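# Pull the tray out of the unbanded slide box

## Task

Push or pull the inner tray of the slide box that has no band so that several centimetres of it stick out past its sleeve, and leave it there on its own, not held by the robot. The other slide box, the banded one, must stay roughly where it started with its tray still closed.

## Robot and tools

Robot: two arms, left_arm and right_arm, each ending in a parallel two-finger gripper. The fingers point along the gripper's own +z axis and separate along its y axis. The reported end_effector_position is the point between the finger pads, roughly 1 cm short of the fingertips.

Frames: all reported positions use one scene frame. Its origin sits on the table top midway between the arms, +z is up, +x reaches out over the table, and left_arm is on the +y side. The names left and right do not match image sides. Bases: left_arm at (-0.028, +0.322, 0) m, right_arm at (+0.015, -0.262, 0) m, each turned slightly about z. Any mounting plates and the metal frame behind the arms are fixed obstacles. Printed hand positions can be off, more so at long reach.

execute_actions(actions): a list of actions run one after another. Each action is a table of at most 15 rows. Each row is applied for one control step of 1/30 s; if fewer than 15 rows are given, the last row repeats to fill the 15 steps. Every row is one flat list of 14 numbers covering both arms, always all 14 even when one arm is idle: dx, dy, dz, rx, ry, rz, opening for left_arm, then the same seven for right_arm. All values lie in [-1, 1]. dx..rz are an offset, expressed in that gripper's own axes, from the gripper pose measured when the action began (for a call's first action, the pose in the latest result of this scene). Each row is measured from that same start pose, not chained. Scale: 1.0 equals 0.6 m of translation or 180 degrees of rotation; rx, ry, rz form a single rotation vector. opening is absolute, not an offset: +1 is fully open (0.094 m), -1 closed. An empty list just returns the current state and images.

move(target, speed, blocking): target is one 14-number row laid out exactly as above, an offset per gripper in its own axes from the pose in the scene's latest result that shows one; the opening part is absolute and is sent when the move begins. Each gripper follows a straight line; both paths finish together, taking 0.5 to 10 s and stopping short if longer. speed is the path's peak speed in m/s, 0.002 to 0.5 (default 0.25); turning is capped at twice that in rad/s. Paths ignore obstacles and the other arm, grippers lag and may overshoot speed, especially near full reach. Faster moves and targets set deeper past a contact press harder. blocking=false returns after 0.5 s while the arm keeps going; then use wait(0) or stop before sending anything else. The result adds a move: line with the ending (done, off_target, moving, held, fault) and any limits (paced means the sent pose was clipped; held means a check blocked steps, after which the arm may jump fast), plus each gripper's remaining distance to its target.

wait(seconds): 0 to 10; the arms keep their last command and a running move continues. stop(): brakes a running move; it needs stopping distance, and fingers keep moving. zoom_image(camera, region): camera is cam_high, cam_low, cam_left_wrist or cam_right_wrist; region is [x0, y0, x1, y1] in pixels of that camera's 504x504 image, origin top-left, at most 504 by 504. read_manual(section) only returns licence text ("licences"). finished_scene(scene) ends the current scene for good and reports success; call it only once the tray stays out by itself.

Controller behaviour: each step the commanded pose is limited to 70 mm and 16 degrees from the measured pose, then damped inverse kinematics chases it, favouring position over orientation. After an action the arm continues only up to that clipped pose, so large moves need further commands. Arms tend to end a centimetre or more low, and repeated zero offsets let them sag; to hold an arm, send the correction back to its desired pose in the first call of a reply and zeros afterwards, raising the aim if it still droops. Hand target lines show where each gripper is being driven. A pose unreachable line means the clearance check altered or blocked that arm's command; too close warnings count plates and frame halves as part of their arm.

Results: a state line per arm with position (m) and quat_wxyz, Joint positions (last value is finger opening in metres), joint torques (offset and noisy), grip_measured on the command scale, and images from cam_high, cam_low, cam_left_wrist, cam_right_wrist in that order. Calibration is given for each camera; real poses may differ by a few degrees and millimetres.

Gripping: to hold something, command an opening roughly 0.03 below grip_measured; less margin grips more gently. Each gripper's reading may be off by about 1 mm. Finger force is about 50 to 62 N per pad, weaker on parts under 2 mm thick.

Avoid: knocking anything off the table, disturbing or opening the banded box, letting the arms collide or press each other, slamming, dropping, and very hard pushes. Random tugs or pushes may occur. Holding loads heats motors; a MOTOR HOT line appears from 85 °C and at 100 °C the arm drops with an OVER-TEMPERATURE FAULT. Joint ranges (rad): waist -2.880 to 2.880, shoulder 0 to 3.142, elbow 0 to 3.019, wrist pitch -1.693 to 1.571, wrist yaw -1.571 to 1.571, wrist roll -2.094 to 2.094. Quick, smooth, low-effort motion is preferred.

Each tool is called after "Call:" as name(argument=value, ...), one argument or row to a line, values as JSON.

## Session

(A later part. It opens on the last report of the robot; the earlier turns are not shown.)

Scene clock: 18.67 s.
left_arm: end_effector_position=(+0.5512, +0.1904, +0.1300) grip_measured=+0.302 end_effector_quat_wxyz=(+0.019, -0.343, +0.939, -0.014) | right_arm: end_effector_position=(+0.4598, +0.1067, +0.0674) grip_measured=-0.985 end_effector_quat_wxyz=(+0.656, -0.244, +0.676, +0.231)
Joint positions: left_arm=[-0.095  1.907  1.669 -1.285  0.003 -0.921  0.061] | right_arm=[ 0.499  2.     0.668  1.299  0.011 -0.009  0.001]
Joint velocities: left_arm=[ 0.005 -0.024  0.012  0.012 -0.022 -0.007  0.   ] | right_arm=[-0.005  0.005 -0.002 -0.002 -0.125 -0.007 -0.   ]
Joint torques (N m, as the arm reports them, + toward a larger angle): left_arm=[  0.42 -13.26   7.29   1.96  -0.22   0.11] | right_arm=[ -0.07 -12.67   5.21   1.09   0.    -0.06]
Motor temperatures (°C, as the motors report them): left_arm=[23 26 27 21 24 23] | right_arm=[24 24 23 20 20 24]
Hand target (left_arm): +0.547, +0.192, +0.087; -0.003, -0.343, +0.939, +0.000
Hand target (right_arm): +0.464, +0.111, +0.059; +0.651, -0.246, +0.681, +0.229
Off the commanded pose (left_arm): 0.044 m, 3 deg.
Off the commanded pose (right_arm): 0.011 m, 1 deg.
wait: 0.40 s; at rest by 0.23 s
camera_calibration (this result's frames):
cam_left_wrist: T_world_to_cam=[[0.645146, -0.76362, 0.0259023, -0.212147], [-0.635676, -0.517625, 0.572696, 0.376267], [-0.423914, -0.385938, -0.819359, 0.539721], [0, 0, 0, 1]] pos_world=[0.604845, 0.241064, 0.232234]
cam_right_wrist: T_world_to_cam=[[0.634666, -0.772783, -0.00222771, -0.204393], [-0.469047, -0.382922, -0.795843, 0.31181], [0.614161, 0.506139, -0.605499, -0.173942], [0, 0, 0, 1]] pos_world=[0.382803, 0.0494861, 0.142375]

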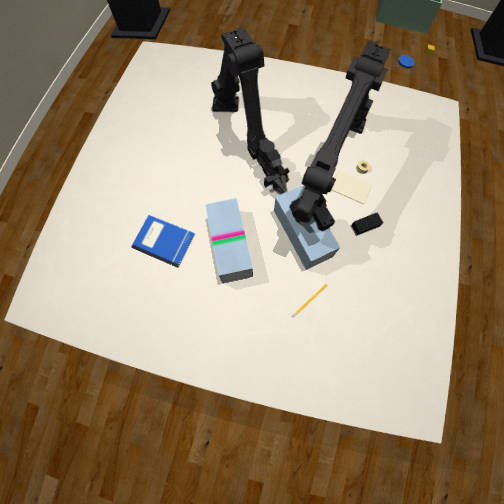

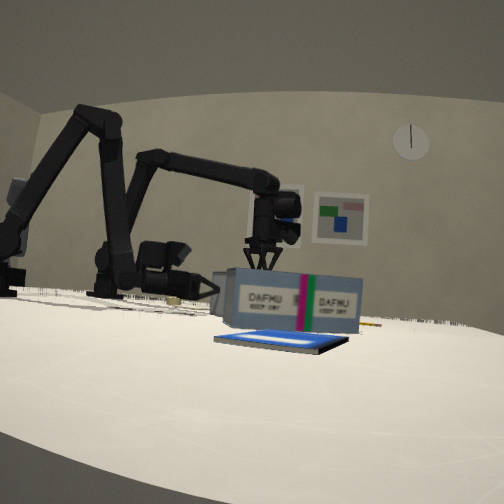

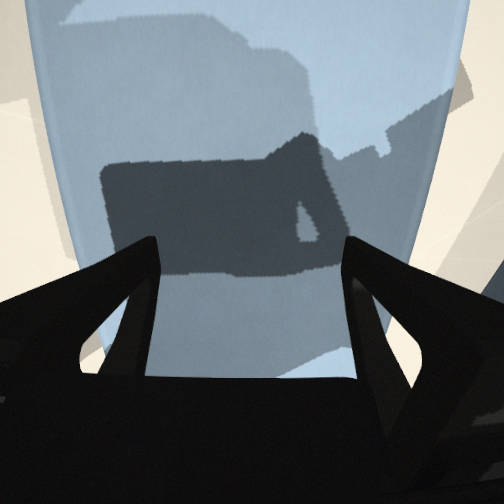

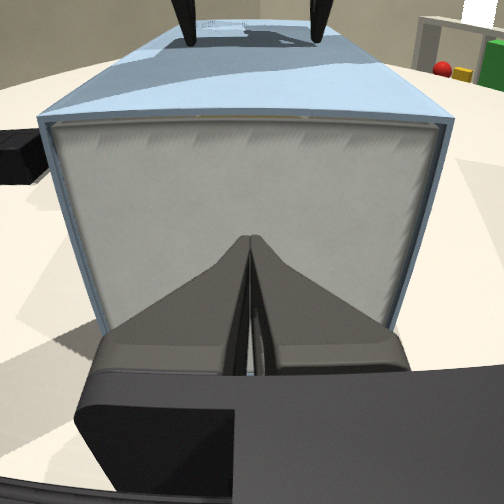

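Call:
execute_actions(
  actions=[
    [[0.005,0.006,0.073,-0.013,0.01,0,0.3,0.012,0,0.012,0,0,0,-1],[0.005,0.006,0.073,-0.013,0.01,0,0.3,0.012,0,0.016,0,0,0,-1],[0.005,0.006,0.073,-0.013,0.01,0,0.3,0.012,0,0.02,0,0,0,-1],[0.005,0.006,0.073,-0.013,0.01,0,0.3,0.012,0,0.024,0,0,0,-1],[0.005,0.006,0.073,-0.013,0.01,0,0.3,0.012,0,0.028,0,0,0,-1],[0.005,0.006,0.073,-0.013,0.01,0,0.3,0.012,0,0.032,0,0,0,-1],[0.005,0.006,0.073,-0.013,0.01,0,0.3,0.012,0,0.036,0,0,0,-1],[0.005,0.006,0.073,-0.013,0.01,0,0.3,0.012,0,0.04,0,0,0,-1],[0.005,0.006,0.073,-0.013,0.01,0,0.3,0.012,0,0.044,0,0,0,-1],[0.005,0.006,0.073,-0.013,0.01,0,0.3,0.012,0,0.048,0,0,0,-1],[0.005,0.006,0.073,-0.013,0.01,0,0.3,0.012,0,0.052,0,0,0,-1],[0.005,0.006,0.073,-0.013,0.01,0,0.3,0.012,0,0.056,0,0,0,-1],[0.005,0.006,0.073,-0.013,0.01,0,0.3,0.012,0,0.06,0,0,0,-1],[0.005,0.006,0.073,-0.013,0.01,0,0.3,0.012,0,0.064,0,0,0,-1],[0.005,0.006,0.073,-0.013,0.01,0,0.3,0.012,0,0.068,0,0,0,-1]],
  ],
)

Call:
wait(
  seconds=0.4,
)

Scene clock: 19.47 s.
left_arm: end_effector_position=(+0.5591, +0.1961, +0.1304) grip_measured=+0.302 end_effector_quat_wxyz=(+0.034, -0.346, +0.937, -0.015) | right_arm: end_effector_position=(+0.4736, +0.1177, +0.0663) grip_measured=-0.985 end_effector_quat_wxyz=(+0.659, -0.243, +0.674, +0.231)
Joint positions: left_arm=[-0.087  1.907  1.669 -1.258 -0.011 -0.92   0.061] | right_arm=[ 0.499  2.024  0.72   1.278  0.013 -0.009  0.001]
Joint velocities: left_arm=[ 0.005 -0.005 -0.007  0.042  0.051 -0.051 -0.   ] | right_arm=[-0.034  0.044  0.173 -0.129 -0.051 -0.125 -0.001]
Joint torques (N m, as the arm reports them, + toward a larger angle): left_arm=[ -0.68 -13.39   7.25   0.85   0.3    0.11] | right_arm=[ -0.14 -12.51   7.84   0.64  -0.08  -0.06]
Motor temperatures (°C, as the motors report them): left_arm=[23 26 27 21 24 23] | right_arm=[24 24 23 20 20 24]
Hand target (left_arm): +0.547, +0.192, +0.088; -0.003, -0.343, +0.939, -0.000
Hand target (right_arm): +0.489, +0.132, +0.060; +0.656, -0.244, +0.675, +0.231
Off the commanded pose (left_arm): 0.046 m, 5 deg.
Off the commanded pose (right_arm): 0.024 m, 0 deg.
camera_calibration (this result's frames):
cam_left_wrist: T_world_to_cam=[[0.650379, -0.758626, 0.03864, -0.218556], [-0.647782, -0.527348, 0.549803, 0.395661], [-0.396718, -0.382611, -0.8344, 0.531698], [0, 0, 0, 1]] pos_world=[0.609381, 0.246282, 0.234559]
cam_right_wrist: T_world_to_cam=[[0.632908, -0.774224, -0.00222718, -0.203627], [-0.465916, -0.378573, -0.799753, 0.3199], [0.618345, 0.507207, -0.600325, -0.191051], [0, 0, 0, 1]] pos_world=[0.396059, 0.0603553, 0.140695]

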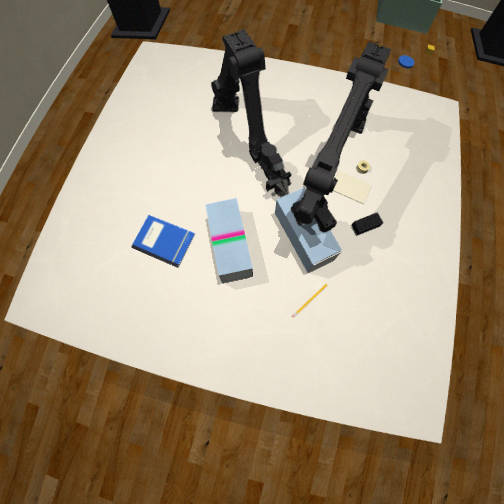

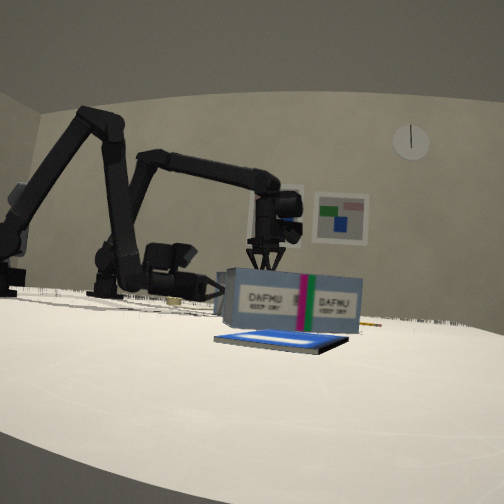

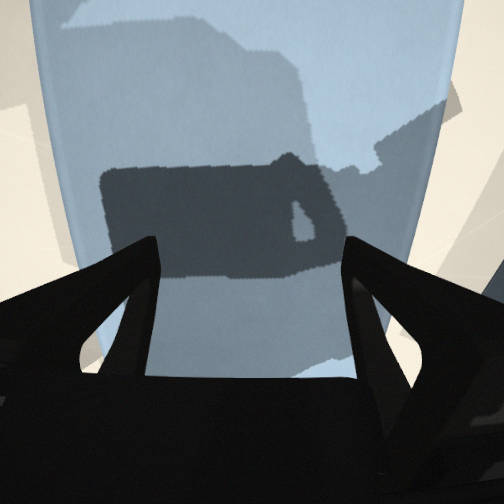

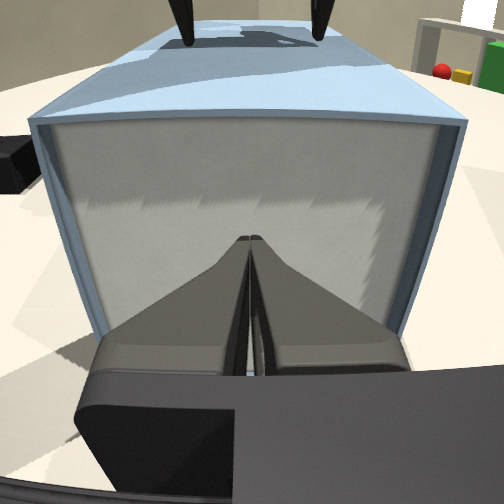

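Scene clock: 19.87 s.
left_arm: end_effector_position=(+0.5595, +0.1965, +0.1304) grip_measured=+0.302 end_effector_quat_wxyz=(+0.035, -0.346, +0.937, -0.015) | right_arm: end_effector_position=(+0.4778, +0.1212, +0.0662) grip_measured=-0.985 end_effector_quat_wxyz=(+0.659, -0.243, +0.673, +0.231)
Joint positions: left_arm=[-0.087  1.907  1.669 -1.257 -0.012 -0.919  0.061] | right_arm=[ 0.499  2.029  0.735  1.269  0.013 -0.009  0.001]
Joint velocities: left_arm=[ 0.015 -0.005 -0.002 -0.002 -0.022  0.022  0.001] | right_arm=[-0.005  0.005 -0.002  0.002 -0.022 -0.022 -0.001]
Joint torques (N m, as the arm reports them, + toward a larger angle): left_arm=[ -0.54 -13.68   7.25   0.88   0.3    0.1 ] | right_arm=[ -0.1  -12.75   7.6    0.72  -0.09  -0.05]
Motor temperatures (°C, as the motors report them): left_arm=[23 26 27 21 24 23] | right_arm=[24 24 23 20 20 24]
Hand target (left_arm): +0.547, +0.191, +0.088; -0.003, -0.343, +0.939, -0.000
Hand target (right_arm): +0.489, +0.132, +0.060; +0.656, -0.244, +0.675, +0.231
Off the commanded pose (left_arm): 0.046 m, 5 deg.
Off the commanded pose (right_arm): 0.019 m, 0 deg.
wait: 0.40 s; at rest by 0.27 s
camera_calibration (this result's frames):
cam_left_wrist: T_world_to_cam=[[0.650356, -0.758613, 0.0392795, -0.218536], [-0.648426, -0.527471, 0.548924, 0.396636], [-0.395702, -0.382466, -0.834949, 0.531517], [0, 0, 0, 1]] pos_world=[0.609638, 0.246717, 0.23465]
cam_right_wrist: T_world_to_cam=[[0.632909, -0.774223, -0.0022358, -0.203566], [-0.465448, -0.378181, -0.800211, 0.322839], [0.618696, 0.507501, -0.599715, -0.195696], [0, 0, 0, 1]] pos_world=[0.40018, 0.0638024, 0.140523]

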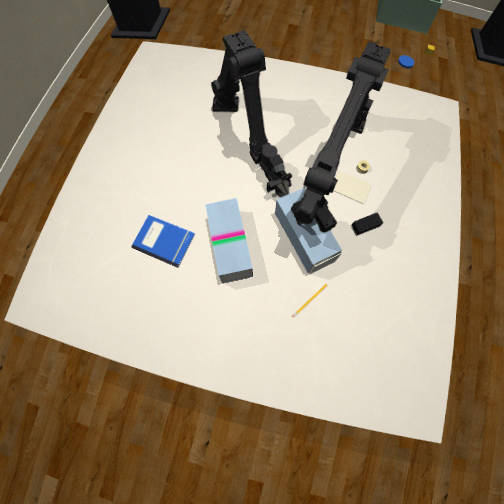

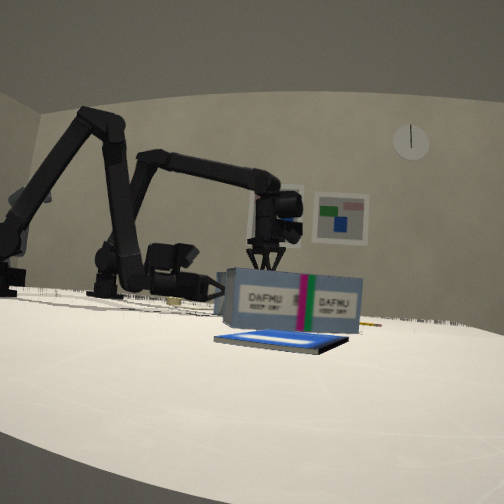

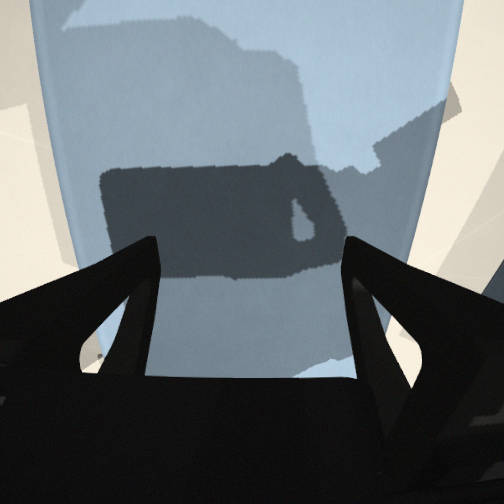

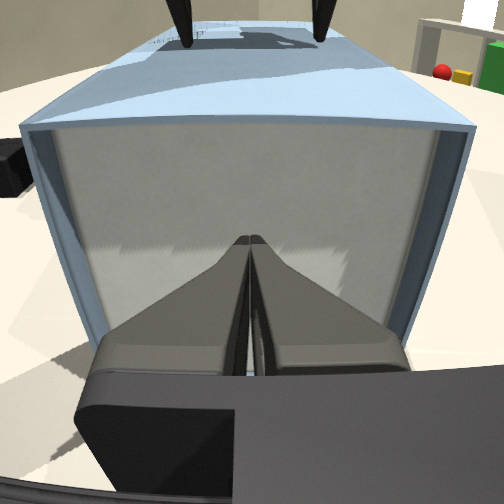

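Call:
execute_actions(
  actions=[
    [[0.026,0.01,0.07,-0.017,0.0195,0.002,0.3,0.01,0,0.03,0,0,0,-1],[0.026,0.01,0.07,-0.017,0.0195,0.002,0.3,0.01,0,0.034,0,0,0,-1],[0.026,0.01,0.07,-0.017,0.0195,0.002,0.3,0.01,0,0.038,0,0,0,-1],[0.026,0.01,0.07,-0.017,0.0195,0.002,0.3,0.01,0,0.042,0,0,0,-1],[0.026,0.01,0.07,-0.017,0.0195,0.002,0.3,0.01,0,0.046,0,0,0,-1],[0.026,0.01,0.07,-0.017,0.0195,0.002,0.3,0.01,0,0.05,0,0,0,-1],[0.026,0.01,0.07,-0.017,0.0195,0.002,0.3,0.01,0,0.054,0,0,0,-1],[0.026,0.01,0.07,-0.017,0.0195,0.002,0.3,0.01,0,0.058,0,0,0,-1],[0.026,0.01,0.07,-0.017,0.0195,0.002,0.3,0.01,0,0.062,0,0,0,-1],[0.026,0.01,0.07,-0.017,0.0195,0.002,0.3,0.01,0,0.066,0,0,0,-1],[0.026,0.01,0.07,-0.017,0.0195,0.002,0.3,0.01,0,0.07,0,0,0,-1],[0.026,0.01,0.07,-0.017,0.0195,0.002,0.3,0.01,0,0.074,0,0,0,-1],[0.026,0.01,0.07,-0.017,0.0195,0.002,0.3,0.01,0,0.078,0,0,0,-1],[0.026,0.01,0.07,-0.017,0.0195,0.002,0.3,0.01,0,0.082,0,0,0,-1],[0.026,0.01,0.07,-0.017,0.0195,0.002,0.3,0.01,0,0.086,0,0,0,-1]],
    [[0.026,0.01,0.07,-0.017,0.0195,0.002,0.3,0.01,0,0.04,0,0,0,-1],[0.026,0.01,0.07,-0.017,0.0195,0.002,0.3,0.01,0,0.044,0,0,0,-1],[0.026,0.01,0.07,-0.017,0.0195,0.002,0.3,0.01,0,0.048,0,0,0,-1],[0.026,0.01,0.07,-0.017,0.0195,0.002,0.3,0.01,0,0.052,0,0,0,-1],[0.026,0.01,0.07,-0.017,0.0195,0.002,0.3,0.01,0,0.056,0,0,0,-1],[0.026,0.01,0.07,-0.017,0.0195,0.002,0.3,0.01,0,0.06,0,0,0,-1],[0.026,0.01,0.07,-0.017,0.0195,0.002,0.3,0.01,0,0.064,0,0,0,-1],[0.026,0.01,0.07,-0.017,0.0195,0.002,0.3,0.01,0,0.068,0,0,0,-1],[0.026,0.01,0.07,-0.017,0.0195,0.002,0.3,0.01,0,0.072,0,0,0,-1],[0.026,0.01,0.07,-0.017,0.0195,0.002,0.3,0.01,0,0.076,0,0,0,-1],[0.026,0.01,0.07,-0.017,0.0195,0.002,0.3,0.01,0,0.08,0,0,0,-1]],
  ],
)

Call:
wait(
  seconds=0.3,
)

Scene clock: 21.20 s.
left_arm: end_effector_position=(+0.5595, +0.1965, +0.1306) grip_measured=+0.302 end_effector_quat_wxyz=(+0.035, -0.346, +0.937, -0.015) | right_arm: end_effector_position=(+0.5237, +0.1590, +0.0673) grip_measured=-0.985 end_effector_quat_wxyz=(+0.664, -0.240, +0.669, +0.232)
Joint positions: left_arm=[-0.087  1.907  1.669 -1.257 -0.012 -0.919  0.061] | right_arm=[ 0.499  2.096  0.911  1.174  0.016 -0.009  0.001]
Joint velocities: left_arm=[-0.015 -0.005 -0.007 -0.012  0.007 -0.051 -0.   ] | right_arm=[-0.005 -0.015  0.042 -0.012 -0.051 -0.037 -0.001]
Joint torques (N m, as the arm reports them, + toward a larger angle): left_arm=[ -0.6  -13.84   7.07   0.84   0.37   0.08] | right_arm=[ -0.11 -14.69   8.57   0.72  -0.06  -0.06]
Motor temperatures (°C, as the motors report them): left_arm=[23 26 27 21 24 23] | right_arm=[24 24 23 20 20 24]
Hand target (left_arm): +0.545, +0.191, +0.089; -0.003, -0.344, +0.939, -0.001
Hand target (right_arm): +0.536, +0.169, +0.061; +0.661, -0.242, +0.671, +0.231
Off the commanded pose (left_arm): 0.045 m, 5 deg.
Off the commanded pose (right_arm): 0.019 m, 0 deg.
camera_calibration (this result's frames):
cam_left_wrist: T_world_to_cam=[[0.650341, -0.75861, 0.039583, -0.218577], [-0.648631, -0.527427, 0.548725, 0.396647], [-0.395391, -0.382533, -0.835065, 0.531556], [0, 0, 0, 1]] pos_world=[0.609599, 0.246725, 0.234886]
cam_right_wrist: T_world_to_cam=[[0.630864, -0.77589, -0.00236061, -0.202006], [-0.457949, -0.369892, -0.808371, 0.354673], [0.626333, 0.511053, -0.588669, -0.247948], [0, 0, 0, 1]] pos_world=[0.445159, 0.101171, 0.140271]

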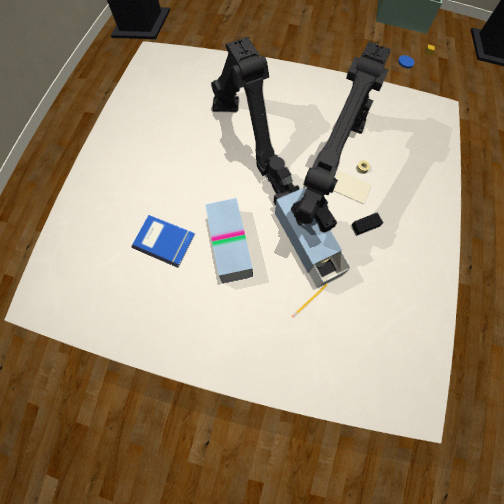

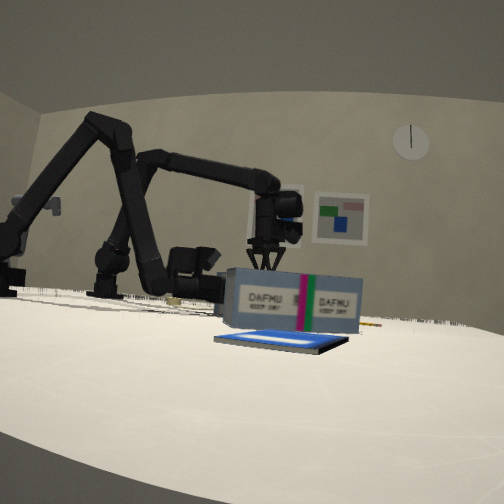

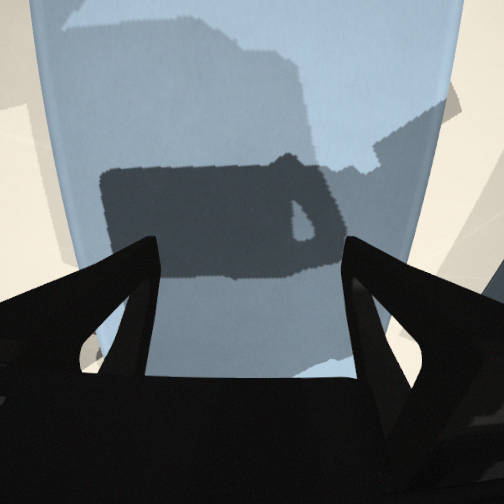

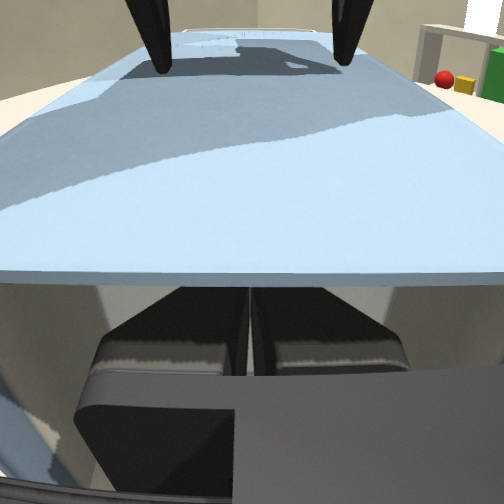

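Scene clock: 21.50 s.
left_arm: end_effector_position=(+0.5595, +0.1965, +0.1306) grip_measured=+0.302 end_effector_quat_wxyz=(+0.035, -0.346, +0.937, -0.015) | right_arm: end_effector_position=(+0.5238, +0.1591, +0.0670) grip_measured=-0.985 end_effector_quat_wxyz=(+0.664, -0.240, +0.670, +0.232)
Joint positions: left_arm=[-0.087  1.907  1.669 -1.257 -0.012 -0.919  0.061] | right_arm=[ 0.499  2.096  0.911  1.173  0.016 -0.009  0.001]
Joint velocities: left_arm=[-0.005 -0.005 -0.002 -0.002 -0.007 -0.081 -0.   ] | right_arm=[ 0.005 -0.015 -0.012  0.007 -0.051  0.022 -0.   ]
Joint torques (N m, as the arm reports them, + toward a larger angle): left_arm=[ -0.54 -13.74   7.1    0.83   0.36   0.09] | right_arm=[ -0.07 -14.57   8.72   0.67  -0.06  -0.06]
Motor temperatures (°C, as the motors report them): left_arm=[23 26 27 21 24 23] | right_arm=[24 24 23 20 20 24]
Hand target (left_arm): +0.545, +0.191, +0.089; -0.003, -0.344, +0.939, -0.001
Hand target (right_arm): +0.536, +0.169, +0.061; +0.661, -0.242, +0.671, +0.231
Off the commanded pose (left_arm): 0.045 m, 5 deg.
Off the commanded pose (right_arm): 0.019 m, 0 deg.
wait: 0.30 s; at rest by 0.17 s
camera_calibration (this result's frames):
cam_left_wrist: T_world_to_cam=[[0.650341, -0.75861, 0.039583, -0.218577], [-0.648631, -0.527427, 0.548725, 0.396647], [-0.395391, -0.382533, -0.835065, 0.531556], [0, 0, 0, 1]] pos_world=[0.609599, 0.246725, 0.234886]
cam_right_wrist: T_world_to_cam=[[0.630862, -0.775891, -0.00234997, -0.202005], [-0.458422, -0.370287, -0.807921, 0.35479], [0.625989, 0.510764, -0.589286, -0.247935], [0, 0, 0, 1]] pos_world=[0.445285, 0.101277, 0.140063]

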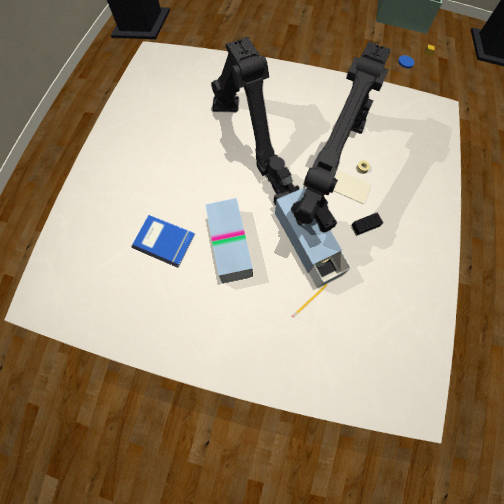

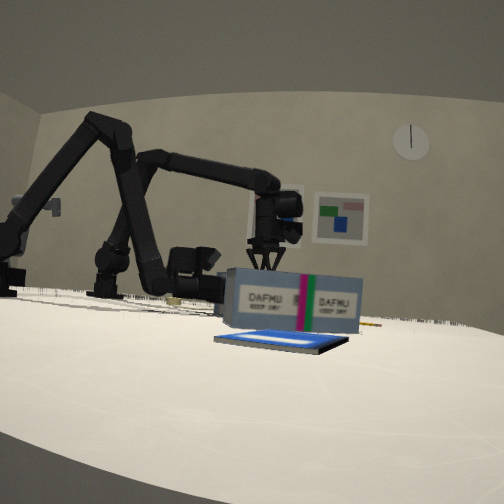

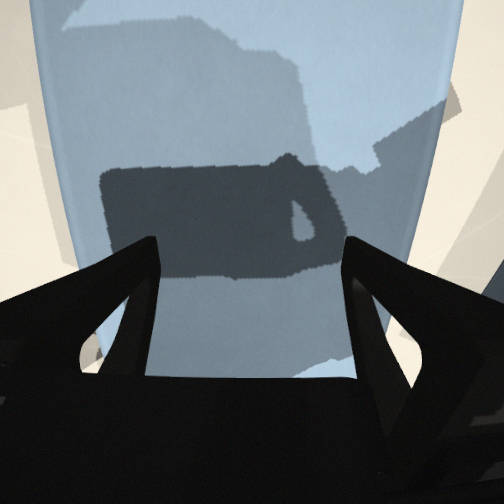

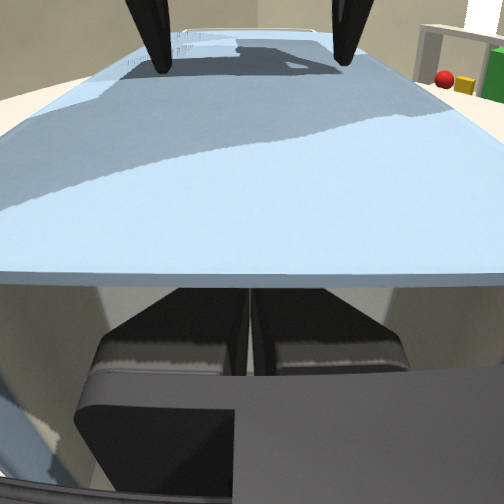

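The tray is out about 7 cm. Both arms now retract.

Call:
move(
  target=[0,0,-0.1,0,0,0,0.3,0,0,-0.2,0,0,0,-1],
  speed=0.15,
)

Call:
zoom_image(
  camera="cam_high",
  region=[190, 150, 400, 320],
)

Scene clock: 22.77 s.
left_arm: end_effector_position=(+0.5447, +0.2002, +0.1748) grip_measured=+0.302 end_effector_quat_wxyz=(+0.025, -0.346, +0.938, -0.008) | right_arm: end_effector_position=(+0.4315, +0.0818, +0.0556) grip_measured=-0.985 end_effector_quat_wxyz=(+0.653, -0.244, +0.680, +0.227)
Joint positions: left_arm=[-0.086  1.86   1.718 -1.379 -0.013 -0.919  0.061] | right_arm=[ 0.499  2.006  0.569  1.392  0.017 -0.009  0.001]
Joint velocities: left_arm=[ 0.005 -0.005 -0.007 -0.032 -0.022 -0.022  0.001] | right_arm=[-0.015 -0.005  0.017  0.002 -0.066 -0.037 -0.   ]
Joint torques (N m, as the arm reports them, + toward a larger angle): left_arm=[  0.18 -16.18  14.27  -0.1   -0.19   0.1 ] | right_arm=[  0.02 -14.     2.7    2.59   0.03  -0.06]
Motor temperatures (°C, as the motors report them): left_arm=[23 26 28 21 24 23] | right_arm=[24 25 23 20 20 24]
Hand target (left_arm): +0.554, +0.197, +0.191; +0.035, -0.346, +0.937, -0.016
Hand target (right_arm): +0.431, +0.082, +0.066; +0.664, -0.240, +0.669, +0.232
Off the commanded pose (left_arm): 0.019 m, 1 deg.
Off the commanded pose (right_arm): 0.013 m, 2 deg.
move: off_target (left_arm, right_arm)
camera_calibration (this result's frames):
cam_left_wrist: T_world_to_cam=[[0.651418, -0.758498, 0.0183141, -0.204758], [-0.634693, -0.531547, 0.560912, 0.355844], [-0.415716, -0.377012, -0.827673, 0.572649], [0, 0, 0, 1]] pos_world=[0.597294, 0.249735, 0.278119]
cam_right_wrist: T_world_to_cam=[[0.630514, -0.776176, -0.00187979, -0.203627], [-0.478414, -0.386722, -0.788395, 0.283532], [0.611206, 0.497993, -0.615167, -0.148607], [0, 0, 0, 1]] pos_world=[0.354865, 0.0256028, 0.131734]

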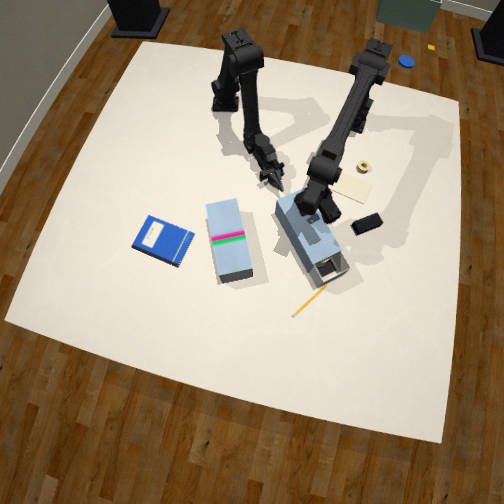

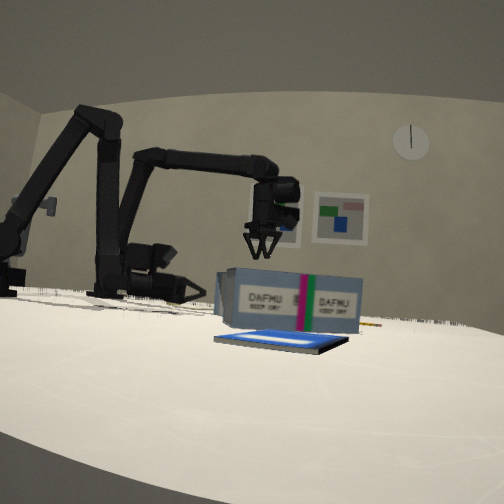

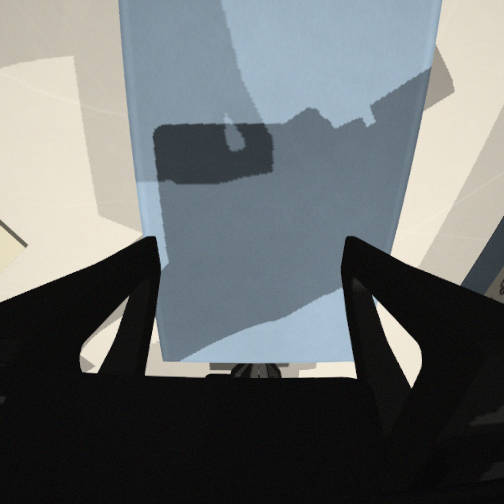

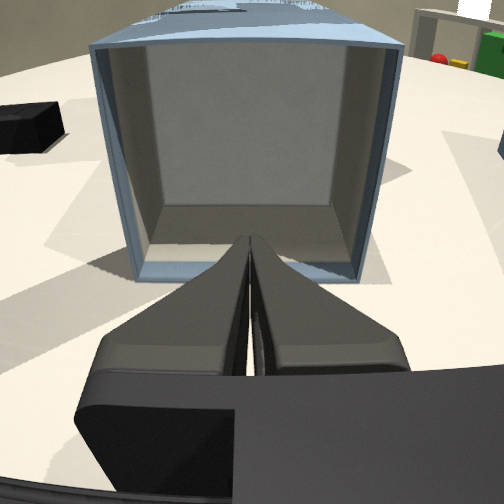

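Region (190, 150, 400, 320) of cam_high's 504x504 image, scaled by 2.400, with more detail than that image has; it fills the top 408 rows of this view, and the rest is white.

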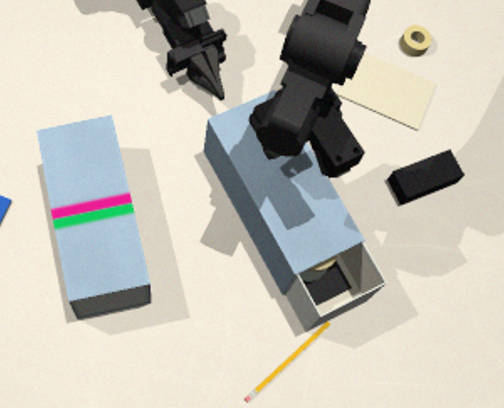

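Call:
finished_scene(
  scene=1,
)

The scene is finished: the task was done.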